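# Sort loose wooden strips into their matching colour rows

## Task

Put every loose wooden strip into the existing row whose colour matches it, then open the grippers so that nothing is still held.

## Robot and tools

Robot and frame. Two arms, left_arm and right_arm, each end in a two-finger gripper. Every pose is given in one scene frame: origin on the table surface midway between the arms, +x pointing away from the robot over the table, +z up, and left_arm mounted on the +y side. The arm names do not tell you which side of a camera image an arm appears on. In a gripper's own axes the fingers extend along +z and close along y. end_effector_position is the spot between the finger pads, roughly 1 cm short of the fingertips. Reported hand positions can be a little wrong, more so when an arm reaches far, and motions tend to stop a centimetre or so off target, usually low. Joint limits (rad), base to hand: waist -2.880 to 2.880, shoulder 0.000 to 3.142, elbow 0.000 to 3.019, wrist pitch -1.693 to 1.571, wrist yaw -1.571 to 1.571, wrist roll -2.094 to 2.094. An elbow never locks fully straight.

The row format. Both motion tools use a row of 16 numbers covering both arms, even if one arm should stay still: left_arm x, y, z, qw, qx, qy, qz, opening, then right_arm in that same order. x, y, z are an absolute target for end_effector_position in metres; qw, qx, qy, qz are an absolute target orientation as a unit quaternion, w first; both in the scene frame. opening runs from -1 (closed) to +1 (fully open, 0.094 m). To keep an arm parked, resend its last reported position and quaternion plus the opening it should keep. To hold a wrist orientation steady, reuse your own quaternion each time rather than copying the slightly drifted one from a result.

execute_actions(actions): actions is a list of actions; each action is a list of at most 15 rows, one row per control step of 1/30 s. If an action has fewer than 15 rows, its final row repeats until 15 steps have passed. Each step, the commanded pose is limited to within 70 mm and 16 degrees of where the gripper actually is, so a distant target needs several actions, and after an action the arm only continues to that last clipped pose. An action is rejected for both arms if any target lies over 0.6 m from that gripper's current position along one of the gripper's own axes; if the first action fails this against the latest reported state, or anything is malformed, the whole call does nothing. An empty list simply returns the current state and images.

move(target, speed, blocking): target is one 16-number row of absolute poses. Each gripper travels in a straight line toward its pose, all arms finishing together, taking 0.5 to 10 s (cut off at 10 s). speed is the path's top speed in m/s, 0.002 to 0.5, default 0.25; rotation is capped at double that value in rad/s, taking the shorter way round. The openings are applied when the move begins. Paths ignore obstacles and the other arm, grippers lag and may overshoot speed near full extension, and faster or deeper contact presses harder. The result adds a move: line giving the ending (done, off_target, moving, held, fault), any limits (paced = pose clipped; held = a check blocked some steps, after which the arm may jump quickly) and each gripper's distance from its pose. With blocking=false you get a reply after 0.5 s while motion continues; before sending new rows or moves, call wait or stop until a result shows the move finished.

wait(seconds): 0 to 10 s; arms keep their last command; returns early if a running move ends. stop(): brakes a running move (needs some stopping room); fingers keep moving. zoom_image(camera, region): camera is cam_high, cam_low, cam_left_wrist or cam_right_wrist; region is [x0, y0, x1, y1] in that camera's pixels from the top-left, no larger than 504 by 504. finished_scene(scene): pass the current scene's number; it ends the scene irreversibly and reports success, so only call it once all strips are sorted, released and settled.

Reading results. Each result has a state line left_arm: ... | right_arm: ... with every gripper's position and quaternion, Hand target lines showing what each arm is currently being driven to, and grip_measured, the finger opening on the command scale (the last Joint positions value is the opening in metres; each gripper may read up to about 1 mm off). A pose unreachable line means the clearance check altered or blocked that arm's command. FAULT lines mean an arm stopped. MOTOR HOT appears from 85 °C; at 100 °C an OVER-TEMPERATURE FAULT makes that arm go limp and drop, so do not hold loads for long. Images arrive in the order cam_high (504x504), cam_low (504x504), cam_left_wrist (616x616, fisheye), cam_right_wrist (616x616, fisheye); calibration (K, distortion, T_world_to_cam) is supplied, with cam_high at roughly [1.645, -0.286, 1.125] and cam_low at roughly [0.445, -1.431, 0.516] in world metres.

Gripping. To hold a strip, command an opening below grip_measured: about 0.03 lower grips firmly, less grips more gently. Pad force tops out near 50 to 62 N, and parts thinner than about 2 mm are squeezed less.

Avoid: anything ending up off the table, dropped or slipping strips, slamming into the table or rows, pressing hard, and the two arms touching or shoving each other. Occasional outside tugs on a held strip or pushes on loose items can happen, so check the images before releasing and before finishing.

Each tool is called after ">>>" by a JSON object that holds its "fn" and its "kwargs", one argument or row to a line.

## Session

>>> {"fn": "execute_actions", "kwargs": {
  "actions": []
}}

Scene clock: 0.00 s.
left_arm: end_effector_position=(+0.7560, +0.2841, +0.3651) grip_measured=+1.000 end_effector_quat_wxyz=(+0.303, +0.270, +0.911, -0.070) | right_arm: end_effector_position=(+0.4440, -0.7539, +0.1473) grip_measured=+1.000 end_effector_quat_wxyz=(+0.618, +0.763, +0.188, -0.039)
Joint positions: left_arm=[ 0.291  2.229  2.715 -1.512  0.34   0.565  0.094] | right_arm=[-0.582  1.791  0.991  0.476  0.748  1.491  0.094]
Joint velocities: left_arm=[-0.005 -0.005  0.007 -0.007 -0.022  0.022  0.   ] | right_arm=[-0.015 -0.005  0.002 -0.002  0.037  0.007  0.   ]
Motor temperatures (°C, as the motors report them): left_arm=[21 24 25 23 22 23] | right_arm=[22 22 25 23 24 22]
Hand target (left_arm): +0.760, +0.284, +0.364; +0.307, +0.271, +0.910, -0.069
Hand target (right_arm): +0.451, -0.759, +0.164; +0.629, +0.756, +0.178, -0.030
camera_calibration (this result's frames):
cam_left_wrist: T_world_to_cam=[[-0.530638, -0.84661, -0.0409206, 0.656135], [-0.847312, 0.531095, -0.000342602, 0.494872], [0.0220228, 0.0344907, -0.999162, 0.463651], [0, 0, 0, 1]] pos_world=[0.757271, 0.276675, 0.490282]
cam_right_wrist: T_world_to_cam=[[-0.334066, 0.179671, -0.925266, 0.41712], [0.65173, 0.753206, -0.0890465, 0.293453], [0.680917, -0.632771, -0.368718, -0.600531], [0, 0, 0, 1]] pos_world=[0.357005, -0.675974, 0.190652]

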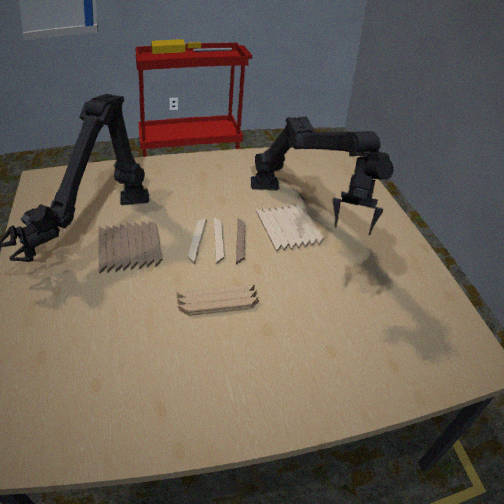

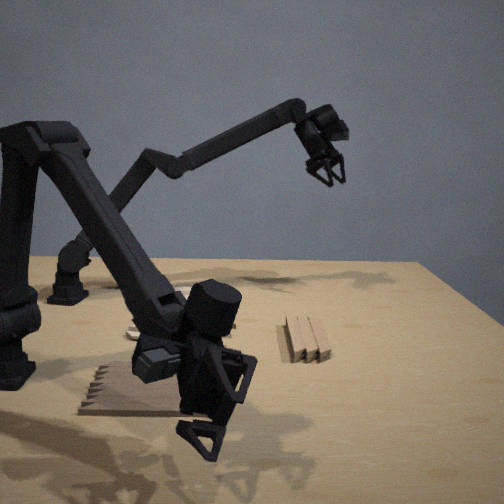

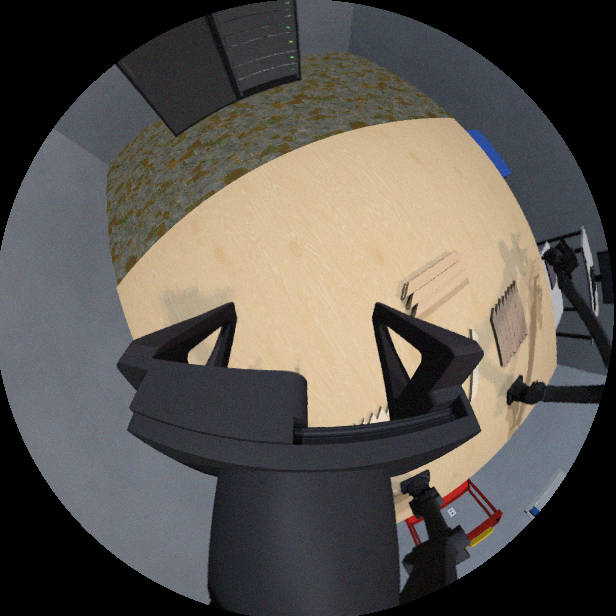

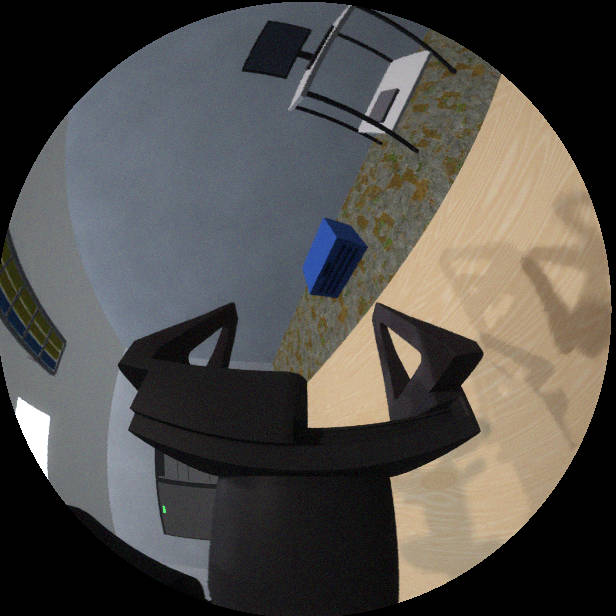

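>>> {"fn": "move", "kwargs": {
  "target": [0.35,0.08,0.07,0,0.09,0.996,0,0.4,0.3,-0.45,0.13,0,0,1,0,-1],
  "speed": 0.5
}}

Scene clock: 7.17 s.
left_arm: end_effector_position=(+0.3437, +0.0843, +0.0661) grip_measured=+0.402 end_effector_quat_wxyz=(-0.011, +0.096, +0.995, +0.001) | right_arm: end_effector_position=(+0.2817, -0.4441, +0.1136) grip_measured=-0.985 end_effector_quat_wxyz=(-0.008, +0.006, +1.000, +0.011)
Joint positions: left_arm=[-0.285  1.557  1.012 -1.046  0.007 -0.299  0.066] | right_arm=[-0.457  1.267  0.856 -1.184 -0.011 -0.482  0.001]
Joint velocities: left_arm=[-0.005  0.005 -0.037 -0.007 -0.007  0.081 -0.001] | right_arm=[ 0.005 -0.015  0.007  0.002 -0.037 -0.051  0.   ]
Motor temperatures (°C, as the motors report them): left_arm=[21 25 26 23 22 23] | right_arm=[22 22 26 24 24 22]
Hand target (left_arm): +0.346, +0.083, +0.068; -0.004, +0.088, +0.996, -0.002
Hand target (right_arm): +0.299, -0.451, +0.131; +0.007, -0.004, +1.000, +0.001
Off the commanded pose (left_arm): 0.009 m, 1 deg.
Off the commanded pose (right_arm): 0.025 m, 2 deg.
move: off_target (right_arm)
camera_calibration (this result's frames):
cam_left_wrist: T_world_to_cam=[[-0.190103, -0.981745, -0.0061384, 0.148058], [-0.779835, 0.147202, 0.608432, 0.220543], [-0.596421, 0.120452, -0.793583, 0.372561], [0, 0, 0, 1]] pos_world=[0.422337, 0.068015, 0.162381]
cam_right_wrist: T_world_to_cam=[[-0.0148601, -0.999859, -0.00788373, -0.441951], [-0.798685, 0.00712585, 0.601707, 0.161646], [-0.601565, 0.015238, -0.798678, 0.391464], [0, 0, 0, 1]] pos_world=[0.358027, -0.449005, 0.211906]

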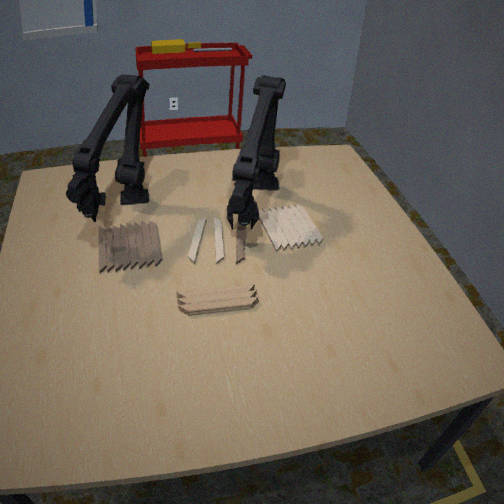

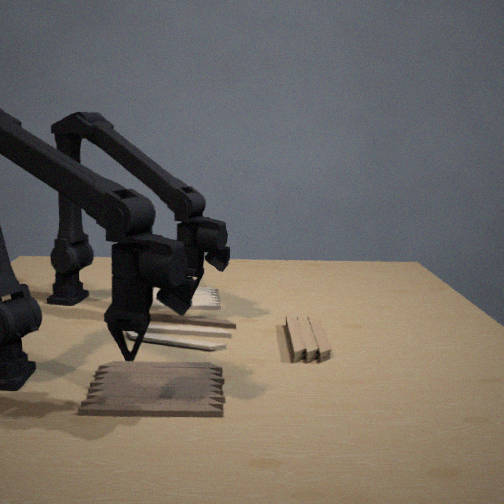

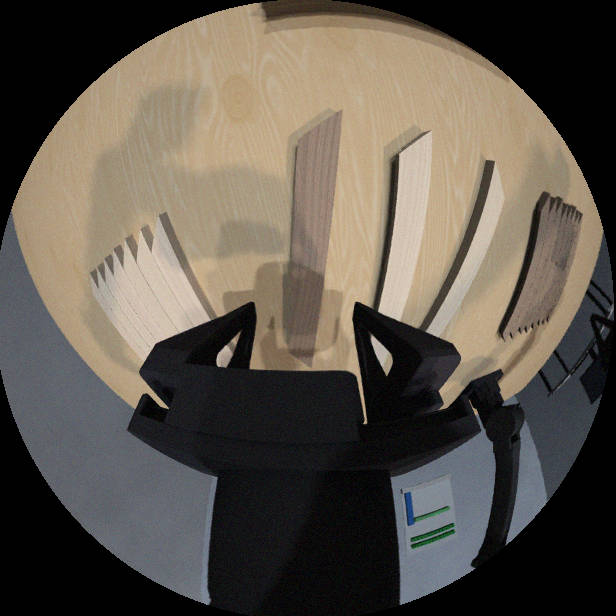

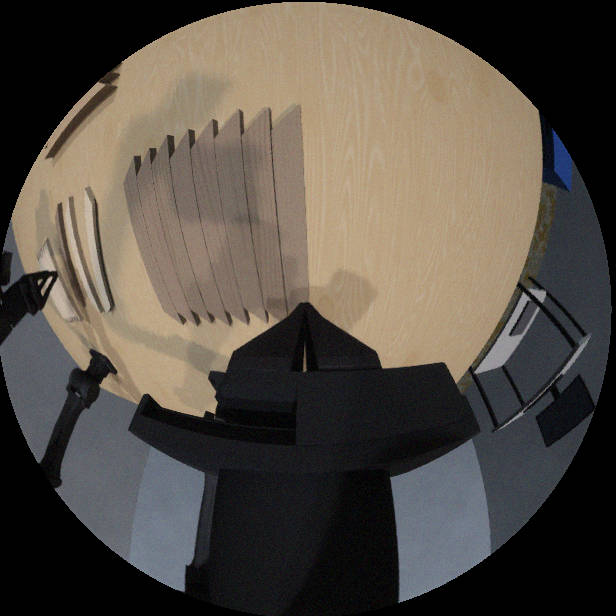

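>>> {"fn": "execute_actions", "kwargs": {
  "actions": [
    [[0.35,0.08,0.035,0,0.13,0.991,0,0.4,0.3,-0.45,0.13,0,0,1,0,-1]],
    [[0.35,0.08,0.008,0,0.13,0.991,0,0.4,0.3,-0.45,0.13,0,0,1,0,-1]],
    [[0.35,0.08,0.008,0,0.13,0.991,0,-0.55,0.3,-0.45,0.13,0,0,1,0,-1]],
    [[0.35,0.08,0.008,0,0.13,0.991,0,-0.55,0.3,-0.45,0.13,0,0,1,0,-1]],
    [[0.35,0.08,0.07,0,0.13,0.991,0,-0.55,0.3,-0.45,0.13,0,0,1,0,-1]]
  ]
}}

>>> {"fn": "move", "kwargs": {
  "target": [0.325,-0.185,0.065,0,-0.01,1,0,-0.55,0.3,-0.45,0.13,0,0,1,0,-1]
}}

Scene clock: 13.73 s.
left_arm: end_effector_position=(+0.3413, +0.0868, +0.0615) grip_measured=-0.440 end_effector_quat_wxyz=(-0.008, +0.121, +0.993, +0.002) | right_arm: end_effector_position=(+0.2816, -0.4445, +0.1132) grip_measured=-0.985 end_effector_quat_wxyz=(-0.015, +0.002, +1.000, +0.009)
Joint positions: left_arm=[-0.285  1.554  0.993 -1.027  0.001 -0.25   0.026] | right_arm=[-0.453  1.275  0.861 -1.192 -0.002 -0.485  0.001]
Joint velocities: left_arm=[-0.005 -0.015  0.007 -0.022 -0.037 -0.037 -0.   ] | right_arm=[-0.015 -0.005 -0.007  0.007  0.022  0.022  0.   ]
Motor temperatures (°C, as the motors report them): left_arm=[21 25 27 23 22 23] | right_arm=[22 22 27 23 24 22]
Hand target (left_arm): +0.350, +0.080, +0.070; +0.000, +0.130, +0.992, -0.000
Hand target (right_arm): +0.300, -0.450, +0.130; +0.000, -0.000, +1.000, -0.000
Off the commanded pose (left_arm): 0.014 m, 1 deg.
Off the commanded pose (right_arm): 0.025 m, 2 deg.
camera_calibration (this result's frames):
cam_left_wrist: T_world_to_cam=[[-0.237839, -0.971258, -0.00946281, 0.165535], [-0.775665, 0.184061, 0.60371, 0.216757], [-0.584617, 0.150926, -0.797148, 0.360683], [0, 0, 0, 1]] pos_world=[0.418362, 0.0664442, 0.158226]
cam_right_wrist: T_world_to_cam=[[-0.00780219, -0.99996, -0.00441573, -0.444757], [-0.790833, 0.00346784, 0.612022, 0.156821], [-0.611982, 0.00826722, -0.790828, 0.390075], [0, 0, 0, 1]] pos_world=[0.359268, -0.448508, 0.210541]

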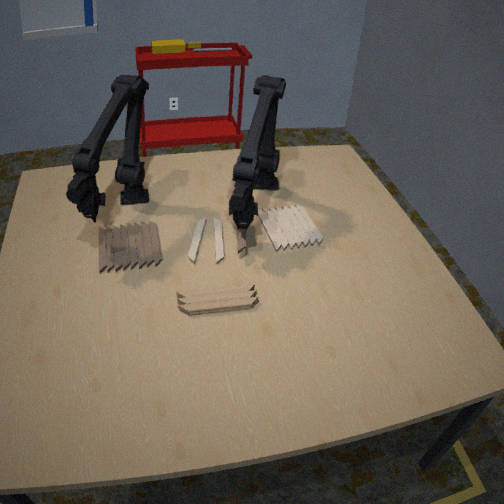

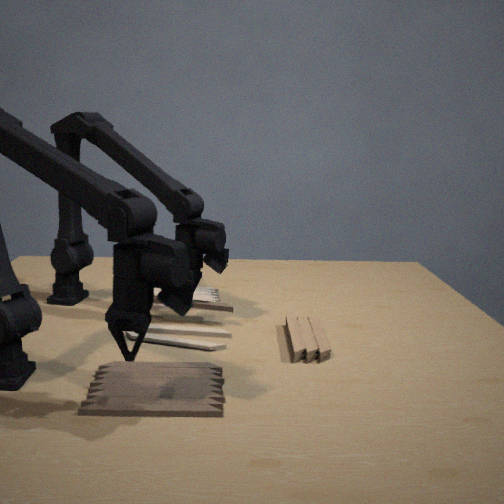

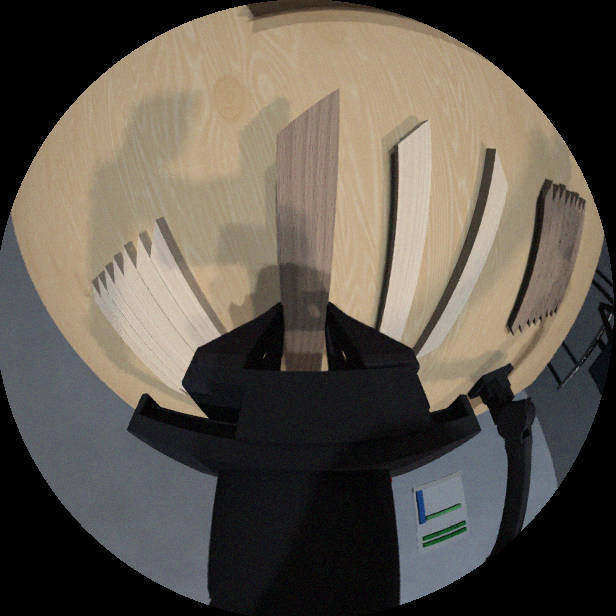

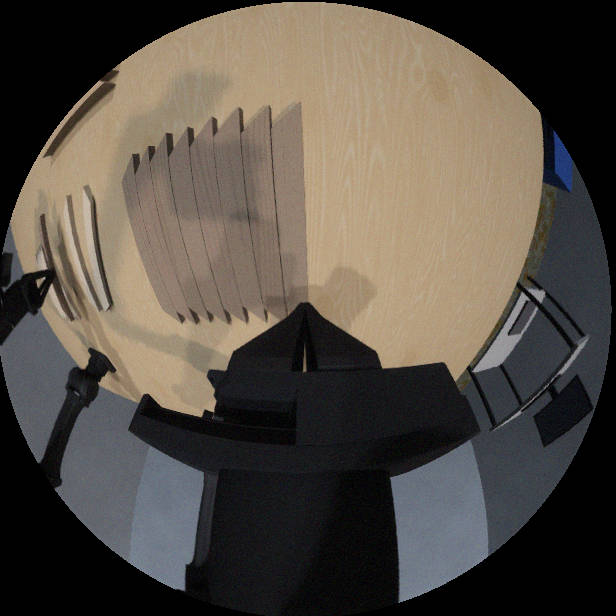

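Scene clock: 15.40 s.
left_arm: end_effector_position=(+0.3139, -0.1757, +0.0662) grip_measured=-0.440 end_effector_quat_wxyz=(-0.004, +0.002, +1.000, +0.003) | right_arm: end_effector_position=(+0.2816, -0.4445, +0.1132) grip_measured=-0.985 end_effector_quat_wxyz=(-0.015, +0.002, +1.000, +0.009)
Joint positions: left_arm=[-0.737  1.908  1.496 -1.167  0.003 -0.94   0.026] | right_arm=[-0.453  1.275  0.861 -1.192 -0.002 -0.485  0.001]
Joint velocities: left_arm=[ 0.005 -0.005  0.007 -0.007 -0.022 -0.051  0.001] | right_arm=[ 0.005  0.005  0.007 -0.007 -0.022  0.007 -0.001]
Motor temperatures (°C, as the motors report them): left_arm=[21 25 27 23 22 23] | right_arm=[22 22 27 23 24 22]
Hand target (left_arm): +0.324, -0.183, +0.066; -0.002, -0.010, +1.000, +0.001
Hand target (right_arm): +0.300, -0.450, +0.130; +0.000, -0.000, +1.000, -0.000
Off the commanded pose (left_arm): 0.015 m, 1 deg.
Off the commanded pose (right_arm): 0.025 m, 2 deg.
move: off_target (left_arm, right_arm)
camera_calibration (this result's frames):
cam_left_wrist: T_world_to_cam=[[-0.00204912, -0.999928, -0.0118173, -0.174716], [-0.802208, -0.00541175, 0.59702, 0.216413], [-0.597041, 0.0107033, -0.802139, 0.367654], [0, 0, 0, 1]] pos_world=[0.392755, -0.177467, 0.163642]
cam_right_wrist: T_world_to_cam=[[-0.00780219, -0.99996, -0.00441573, -0.444757], [-0.790833, 0.00346784, 0.612022, 0.156821], [-0.611982, 0.00826722, -0.790828, 0.390075], [0, 0, 0, 1]] pos_world=[0.359268, -0.448508, 0.210541]

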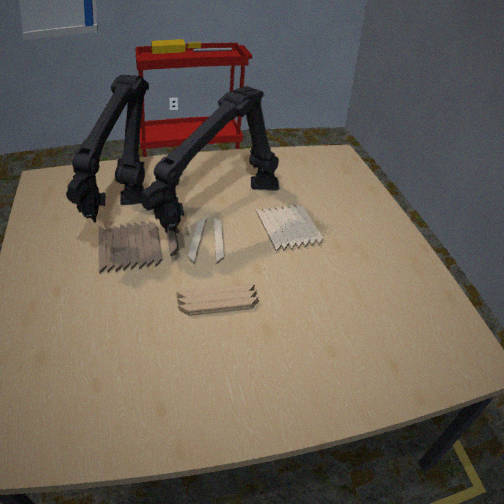

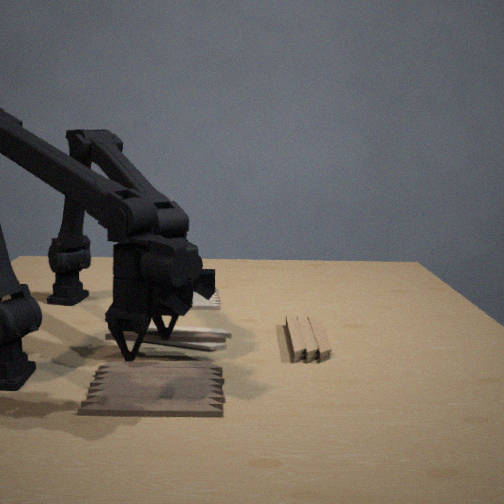

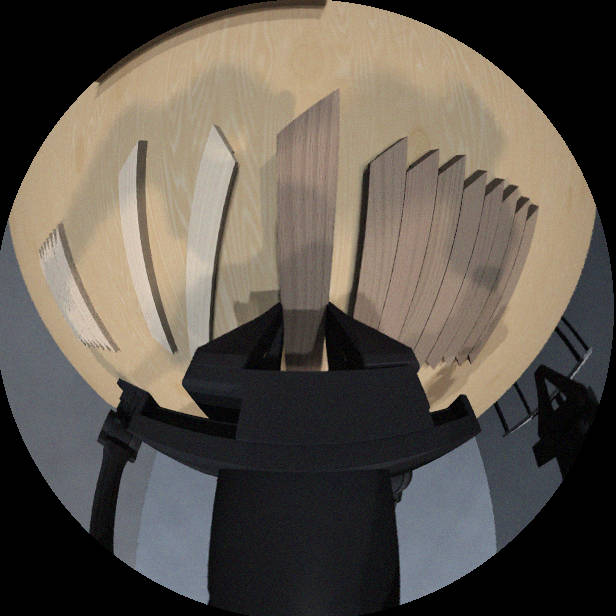

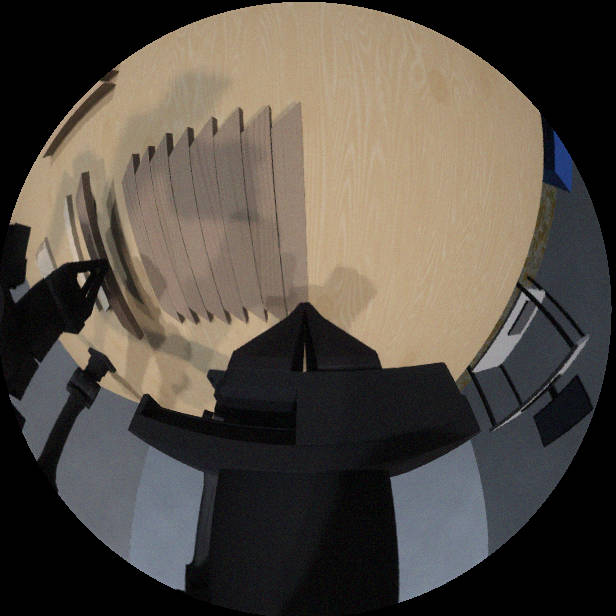

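>>> {"fn": "move", "kwargs": {
  "target": [0.315,-0.192,0.012,0,-0.005,1,0,-0.55,0.3,-0.45,0.13,0,0,1,0,-1],
  "speed": 0.1
}}

Scene clock: 18.90 s.
left_arm: end_effector_position=(+0.3168, -0.1894, +0.0242) grip_measured=-0.440 end_effector_quat_wxyz=(+0.002, -0.000, +1.000, -0.005) | right_arm: end_effector_position=(+0.2816, -0.4445, +0.1132) grip_measured=-0.985 end_effector_quat_wxyz=(-0.015, +0.002, +1.000, +0.009)
Joint positions: left_arm=[-0.747  1.976  1.48  -1.064  0.002 -0.955  0.026] | right_arm=[-0.453  1.275  0.861 -1.192 -0.002 -0.485  0.001]
Joint velocities: left_arm=[-0.005 -0.005 -0.032  0.002  0.007 -0.007  0.001] | right_arm=[-0.005  0.005 -0.007  0.002 -0.022  0.007  0.   ]
Motor temperatures (°C, as the motors report them): left_arm=[21 25 28 23 22 23] | right_arm=[22 22 28 23 24 22]
Hand target (left_arm): +0.315, -0.192, +0.012; -0.000, -0.005, +1.000, +0.000
Hand target (right_arm): +0.300, -0.450, +0.130; +0.000, -0.000, +1.000, -0.000
Off the commanded pose (left_arm): 0.013 m, 1 deg.
Off the commanded pose (right_arm): 0.025 m, 2 deg.
move: off_target (left_arm, right_arm)
camera_calibration (this result's frames):
cam_left_wrist: T_world_to_cam=[[0.00258543, -0.999992, 0.00308709, -0.190747], [-0.809618, -0.000281227, 0.586957, 0.247371], [-0.586951, -0.0040169, -0.809612, 0.330077], [0, 0, 0, 1]] pos_world=[0.394508, -0.18935, 0.122627]
cam_right_wrist: T_world_to_cam=[[-0.00780219, -0.99996, -0.00441573, -0.444757], [-0.790833, 0.00346784, 0.612022, 0.156821], [-0.611982, 0.00826722, -0.790828, 0.390075], [0, 0, 0, 1]] pos_world=[0.359268, -0.448508, 0.210541]

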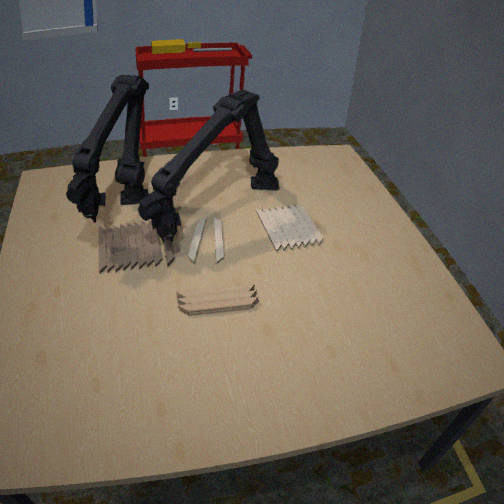

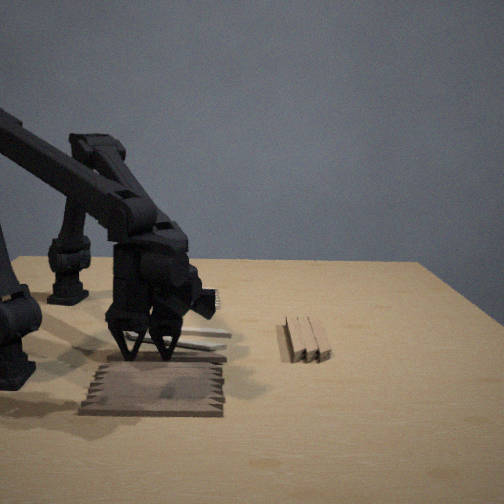

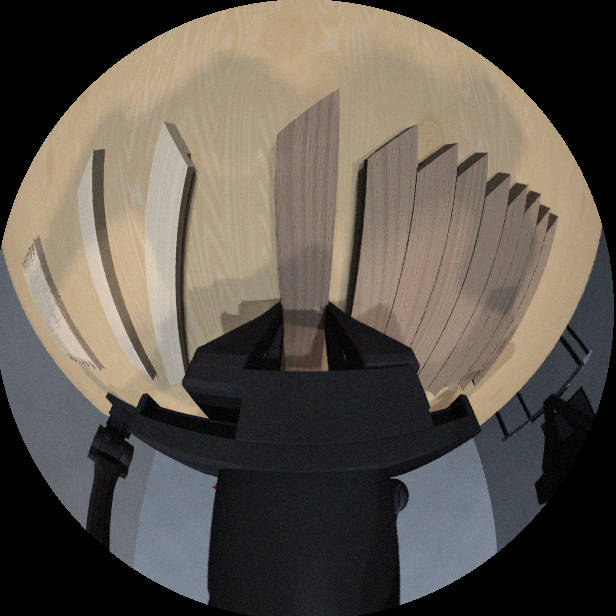

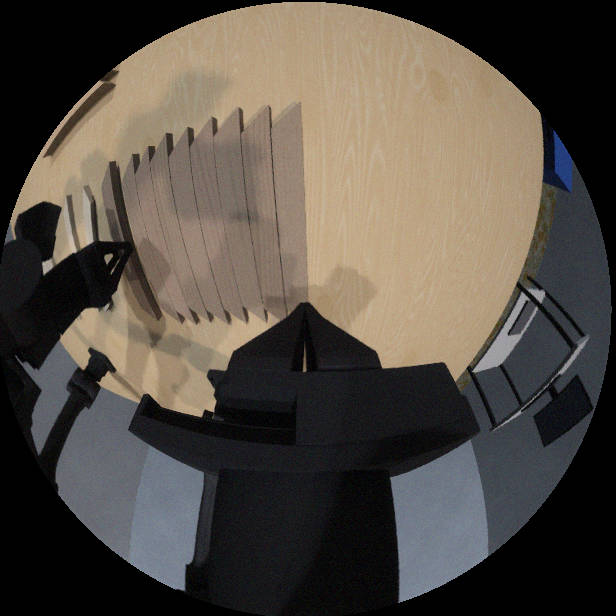

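Slightly back and lower, release, then go to C.

>>> {"fn": "execute_actions", "kwargs": {
  "actions": [
    [[0.305,-0.192,0.005,0,-0.005,1,0,-0.55,0.3,-0.45,0.13,0,0,1,0,-1]],
    [[0.305,-0.192,0.005,0,-0.005,1,0,-0.25,0.3,-0.45,0.13,0,0,1,0,-1]],
    [[0.31,-0.192,0.07,0,-0.005,1,0,-0.25,0.3,-0.45,0.13,0,0,1,0,-1]]
  ]
}}

>>> {"fn": "move", "kwargs": {
  "target": [0.338,0.0,0.055,0,0.09,0.996,0,0.3,0.31,-0.25,0.09,0,0,1,0,-1]
}}

Scene clock: 23.97 s.
left_arm: end_effector_position=(+0.3046, -0.1832, +0.0595) grip_measured=-0.252 end_effector_quat_wxyz=(-0.005, -0.002, +1.000, +0.009) | right_arm: end_effector_position=(+0.2816, -0.4445, +0.1132) grip_measured=-0.985 end_effector_quat_wxyz=(-0.015, +0.002, +1.000, +0.009)
Joint positions: left_arm=[-0.76   1.924  1.501 -1.168 -0.002 -0.97   0.035] | right_arm=[-0.453  1.275  0.861 -1.192 -0.002 -0.485  0.001]
Joint velocities: left_arm=[ 0.005  0.005 -0.007 -0.027  0.066 -0.051  0.   ] | right_arm=[ 0.005  0.005  0.012  0.007 -0.022  0.037 -0.   ]
Motor temperatures (°C, as the motors report them): left_arm=[21 25 28 23 22 23] | right_arm=[22 22 28 23 24 22]
Hand target (left_arm): +0.310, -0.192, +0.070; -0.000, -0.005, +1.000, -0.000
Hand target (right_arm): +0.300, -0.450, +0.130; +0.000, -0.000, +1.000, -0.000
Off the commanded pose (left_arm): 0.015 m, 1 deg.
Off the commanded pose (right_arm): 0.025 m, 2 deg.
camera_calibration (this result's frames):
cam_left_wrist: T_world_to_cam=[[0.0046969, -0.999686, -0.0246058, -0.183588], [-0.800667, -0.018501, 0.598824, 0.209961], [-0.599091, 0.0168884, -0.800503, 0.358404], [0, 0, 0, 1]] pos_world=[0.383688, -0.185699, 0.156656]
cam_right_wrist: T_world_to_cam=[[-0.00780219, -0.99996, -0.00441573, -0.444757], [-0.790833, 0.00346784, 0.612022, 0.156821], [-0.611982, 0.00826722, -0.790828, 0.390075], [0, 0, 0, 1]] pos_world=[0.359268, -0.448508, 0.210541]

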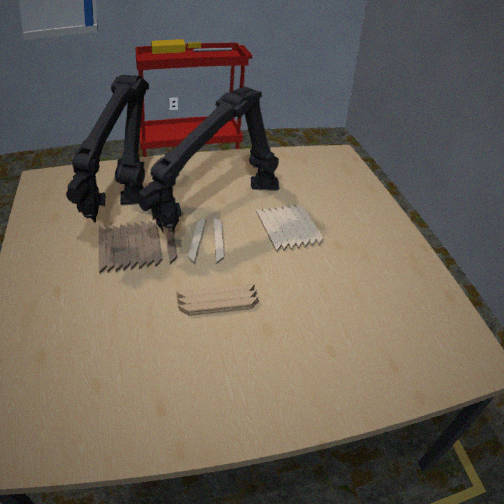

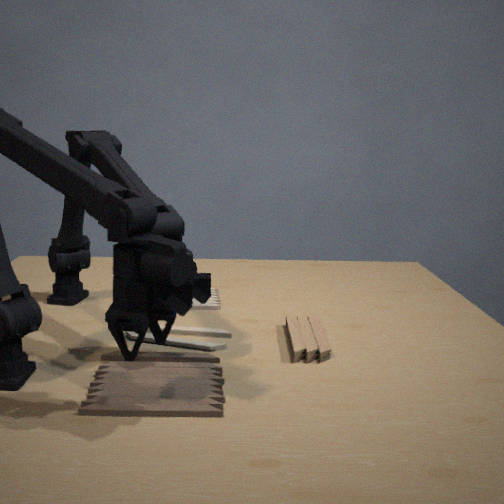

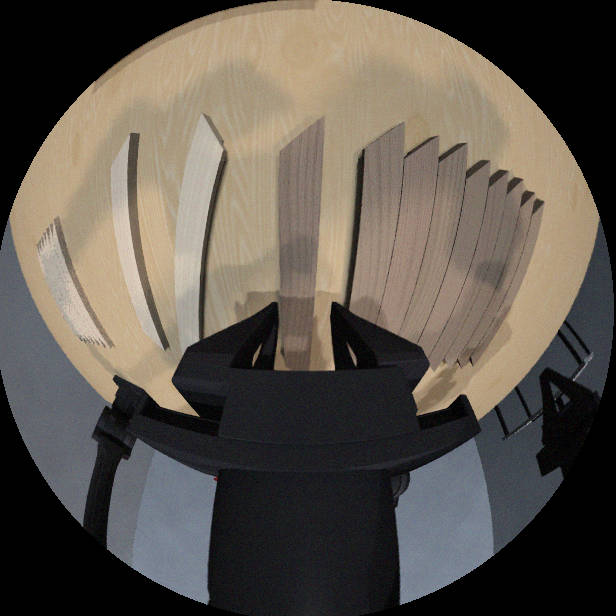

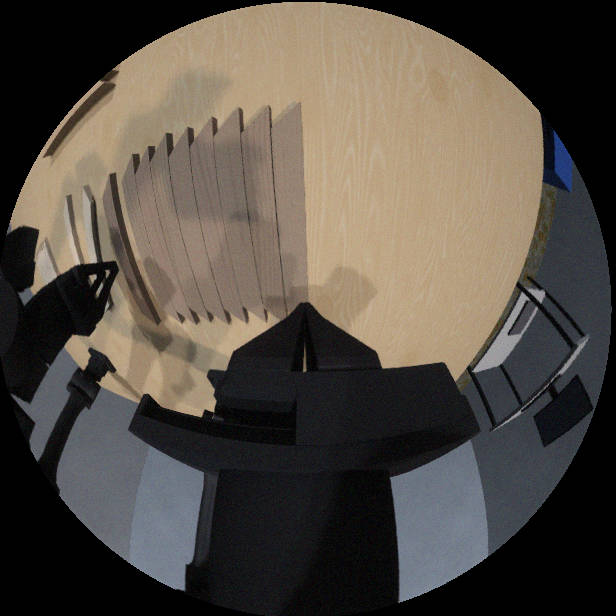

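Scene clock: 25.40 s.
left_arm: end_effector_position=(+0.3386, +0.0030, +0.0512) grip_measured=+0.298 end_effector_quat_wxyz=(-0.005, +0.078, +0.997, +0.005) | right_arm: end_effector_position=(+0.2989, -0.2514, +0.0866) grip_measured=-0.985 end_effector_quat_wxyz=(-0.013, -0.007, +1.000, -0.002)
Joint positions: left_arm=[-0.456  1.67   1.107 -1.022 -0.002 -0.505  0.061] | right_arm=[ 0.184  1.258  0.769 -1.109  0.001  0.134  0.001]
Joint velocities: left_arm=[-0.005 -0.005 -0.017 -0.007  0.037 -0.022 -0.001] | right_arm=[ 0.005 -0.015  0.002 -0.002  0.007  0.095 -0.   ]
Motor temperatures (°C, as the motors report them): left_arm=[21 25 28 23 22 23] | right_arm=[22 22 28 23 24 22]
Hand target (left_arm): +0.338, -0.001, +0.055; +0.001, +0.090, +0.996, -0.001
Hand target (right_arm): +0.308, -0.251, +0.090; -0.001, -0.000, +1.000, -0.002
Off the commanded pose (left_arm): 0.005 m, 2 deg.
Off the commanded pose (right_arm): 0.012 m, 2 deg.
move: off_target (right_arm)
camera_calibration (this result's frames):
cam_left_wrist: T_world_to_cam=[[-0.154841, -0.987815, -0.0156687, 0.055688], [-0.792027, 0.11464, 0.599626, 0.242276], [-0.590523, 0.105257, -0.800127, 0.365849], [0, 0, 0, 1]] pos_world=[0.416554, -0.011273, 0.148323]
cam_right_wrist: T_world_to_cam=[[0.0115997, -0.999767, 0.0181885, -0.259368], [-0.793116, 0.00187857, 0.609067, 0.186569], [-0.60896, -0.0214906, -0.79291, 0.3698], [0, 0, 0, 1]] pos_world=[0.376172, -0.251711, 0.184303]

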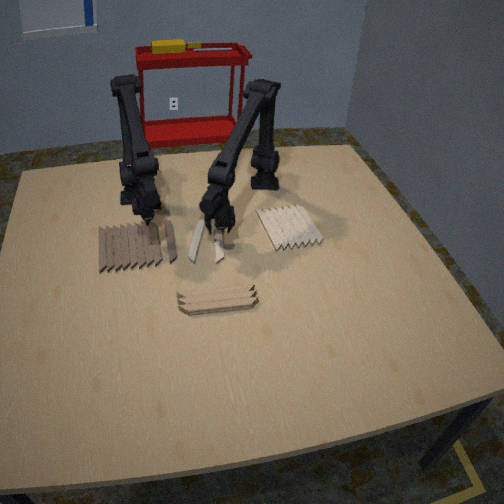

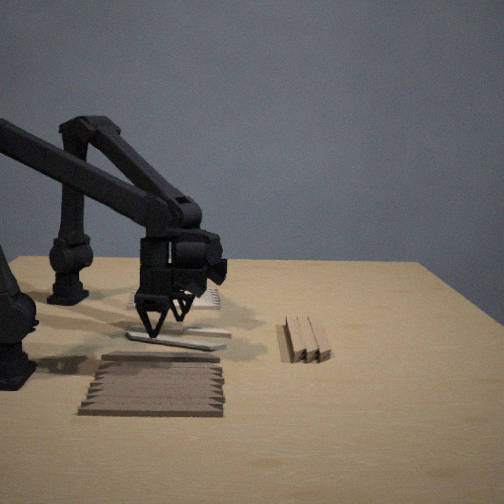

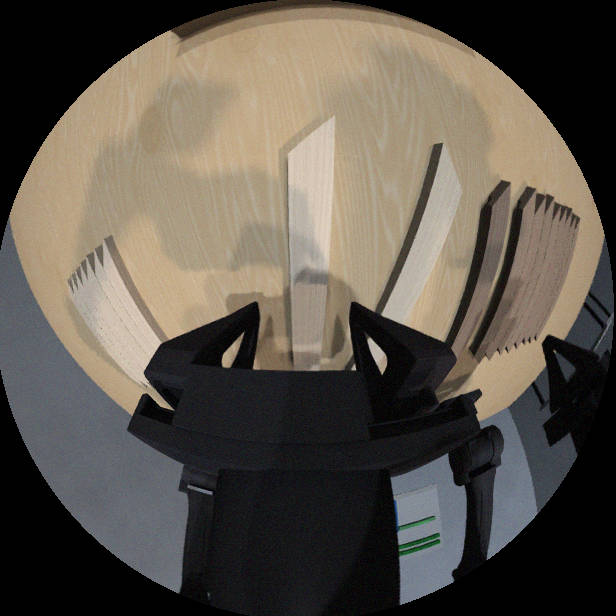

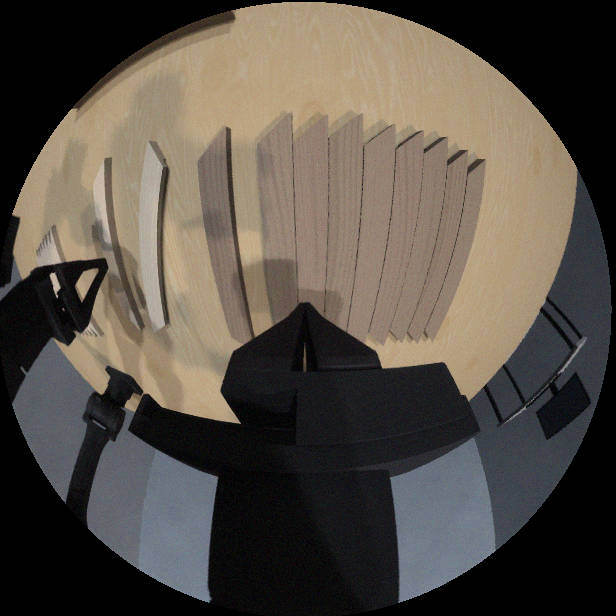

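>>> {"fn": "execute_actions", "kwargs": {
  "actions": [
    [[0.335,-0.001,0.008,0,0.085,0.996,0,0.3,0.31,-0.25,0.09,0,0,1,0,-1]],
    [[0.335,-0.001,0.008,0,0.085,0.996,0,-0.52,0.31,-0.25,0.09,0,0,1,0,-1]],
    [[0.335,-0.001,0.015,0,0.085,0.996,0,-0.52,0.31,-0.25,0.09,0,0,1,0,-1]]
  ]
}}

>>> {"fn": "move", "kwargs": {
  "target": [0.312,0.15,0.018,0,-0.005,1,0,-0.52,0.318,-0.122,0.06,0,0,1,0,-1],
  "speed": 0.17
}}

Scene clock: 30.37 s.
left_arm: end_effector_position=(+0.3360, +0.0027, +0.0155) grip_measured=-0.438 end_effector_quat_wxyz=(+0.003, +0.082, +0.997, -0.001) | right_arm: end_effector_position=(+0.2997, -0.2513, +0.0866) grip_measured=-0.985 end_effector_quat_wxyz=(-0.011, -0.006, +1.000, -0.002)
Joint positions: left_arm=[-0.459  1.71   1.048 -0.902 -0.002 -0.503  0.026] | right_arm=[ 0.184  1.258  0.769 -1.105  0.001  0.137  0.001]
Joint velocities: left_arm=[-0.015 -0.005 -0.002  0.002 -0.022 -0.125  0.   ] | right_arm=[ 0.015  0.015  0.012  0.002  0.066 -0.007 -0.001]
Motor temperatures (°C, as the motors report them): left_arm=[21 25 28 23 22 23] | right_arm=[22 22 28 23 24 22]
Hand target (left_arm): +0.335, -0.001, +0.015; +0.000, +0.085, +0.996, -0.000
Hand target (right_arm): +0.310, -0.250, +0.090; +0.000, -0.000, +1.000, -0.000
Off the commanded pose (left_arm): 0.004 m, 1 deg.
Off the commanded pose (right_arm): 0.011 m, 1 deg.
camera_calibration (this result's frames):
cam_left_wrist: T_world_to_cam=[[-0.160701, -0.986991, -0.00482738, 0.0562783], [-0.80079, 0.127521, 0.585212, 0.264698], [-0.576984, 0.0979097, -0.810866, 0.331424], [0, 0, 0, 1]] pos_world=[0.412237, -0.010658, 0.114108]
cam_right_wrist: T_world_to_cam=[[0.00810681, -0.999809, 0.0177998, -0.258183], [-0.795179, 0.0043475, 0.606359, 0.188717], [-0.60632, -0.0190696, -0.794992, 0.370291], [0, 0, 0, 1]] pos_world=[0.376672, -0.251893, 0.184544]

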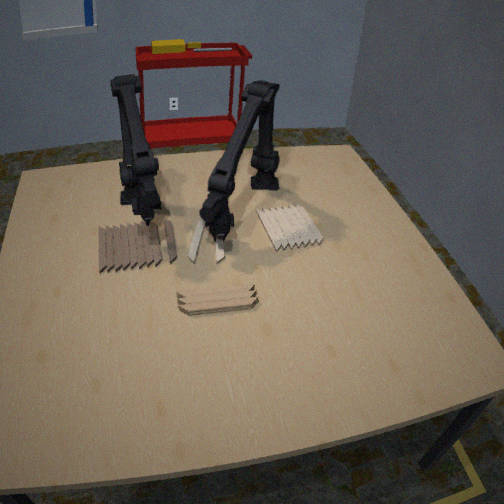

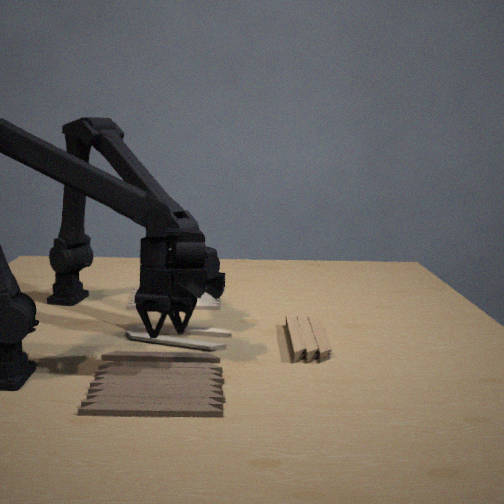

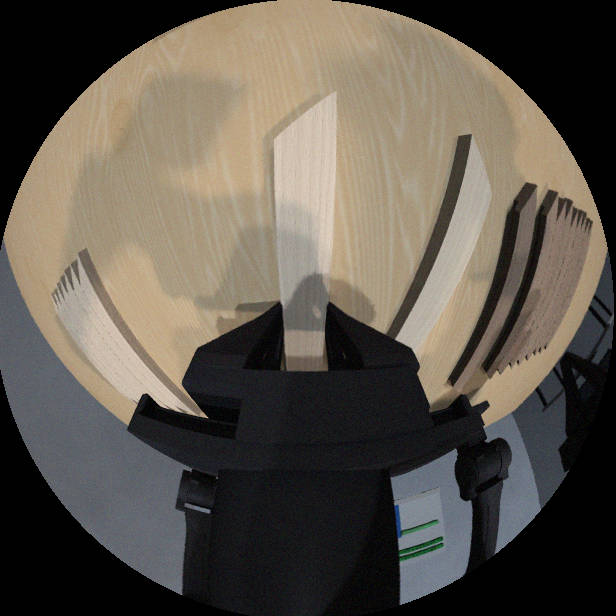

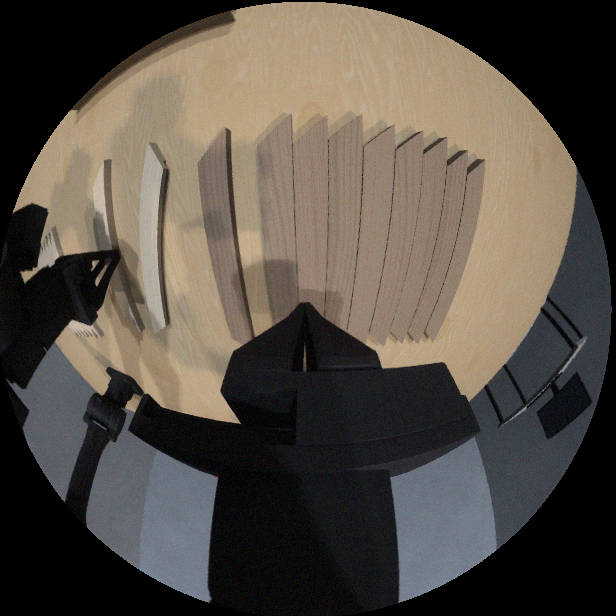

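Scene clock: 31.77 s.
left_arm: end_effector_position=(+0.3108, +0.1509, +0.0150) grip_measured=-0.438 end_effector_quat_wxyz=(-0.006, -0.015, +1.000, +0.003) | right_arm: end_effector_position=(+0.2963, -0.1355, +0.0481) grip_measured=-0.985 end_effector_quat_wxyz=(-0.023, -0.004, +1.000, -0.012)
Joint positions: left_arm=[-0.165  1.504  0.783 -0.863 -0.001 -0.401  0.026] | right_arm=[ 0.533  1.433  0.815 -1.005 -0.001  0.489  0.001]
Joint velocities: left_arm=[ 0.005 -0.005 -0.007 -0.012 -0.066  0.051  0.   ] | right_arm=[-0.005 -0.005 -0.007  0.007 -0.037 -0.022 -0.   ]
Motor temperatures (°C, as the motors report them): left_arm=[21 25 28 23 22 23] | right_arm=[22 22 28 23 24 22]
Hand target (left_arm): +0.312, +0.149, +0.017; +0.001, -0.005, +1.000, -0.001
Hand target (right_arm): +0.316, -0.123, +0.060; +0.000, -0.000, +1.000, -0.001
Off the commanded pose (left_arm): 0.003 m, 1 deg.
Off the commanded pose (right_arm): 0.028 m, 3 deg.
move: off_target (right_arm)
camera_calibration (this result's frames):
cam_left_wrist: T_world_to_cam=[[0.0310681, -0.999436, -0.0127673, 0.140856], [-0.799144, -0.0325099, 0.60026, 0.249379], [-0.600336, -0.00844605, -0.799703, 0.325132], [0, 0, 0, 1]] pos_world=[0.390102, 0.15163, 0.112115]
cam_right_wrist: T_world_to_cam=[[0.00585578, -0.999275, 0.0376305, -0.141882], [-0.780548, 0.0189549, 0.624808, 0.205661], [-0.625068, -0.0330312, -0.779871, 0.342775], [0, 0, 0, 1]] pos_world=[0.375617, -0.134355, 0.14416]

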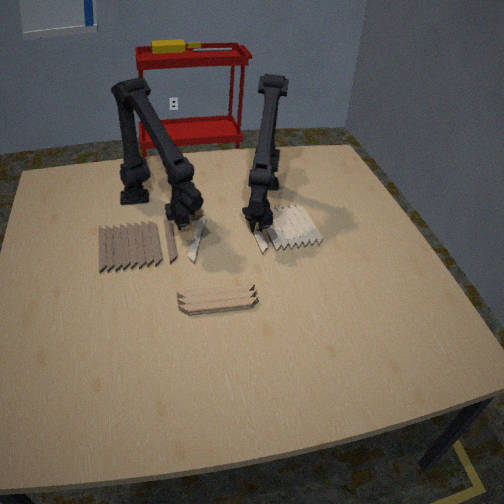

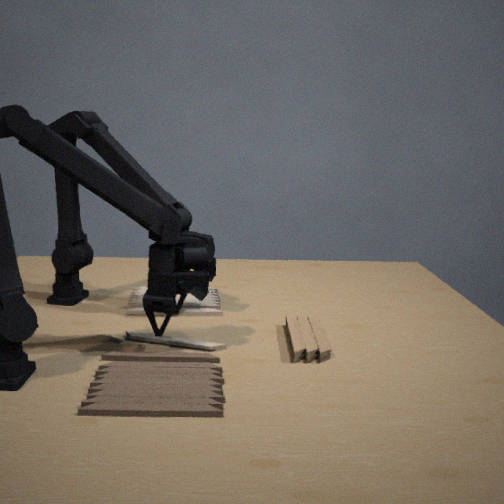

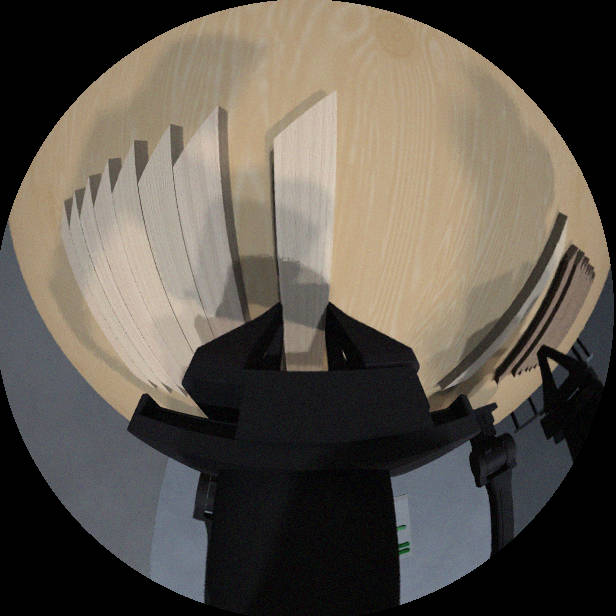

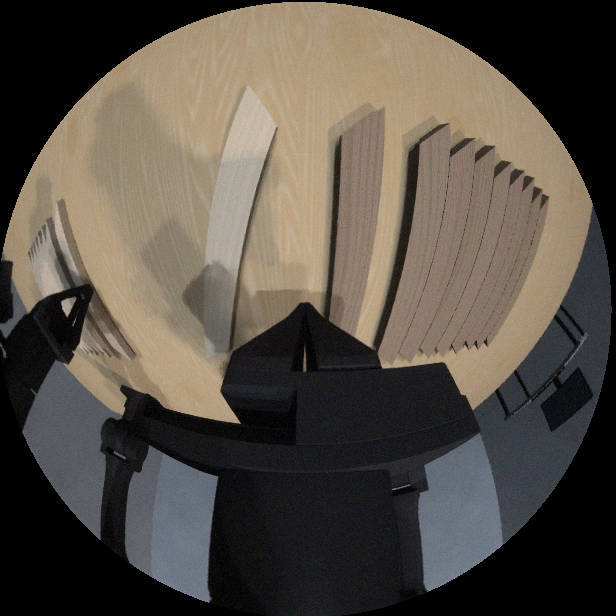

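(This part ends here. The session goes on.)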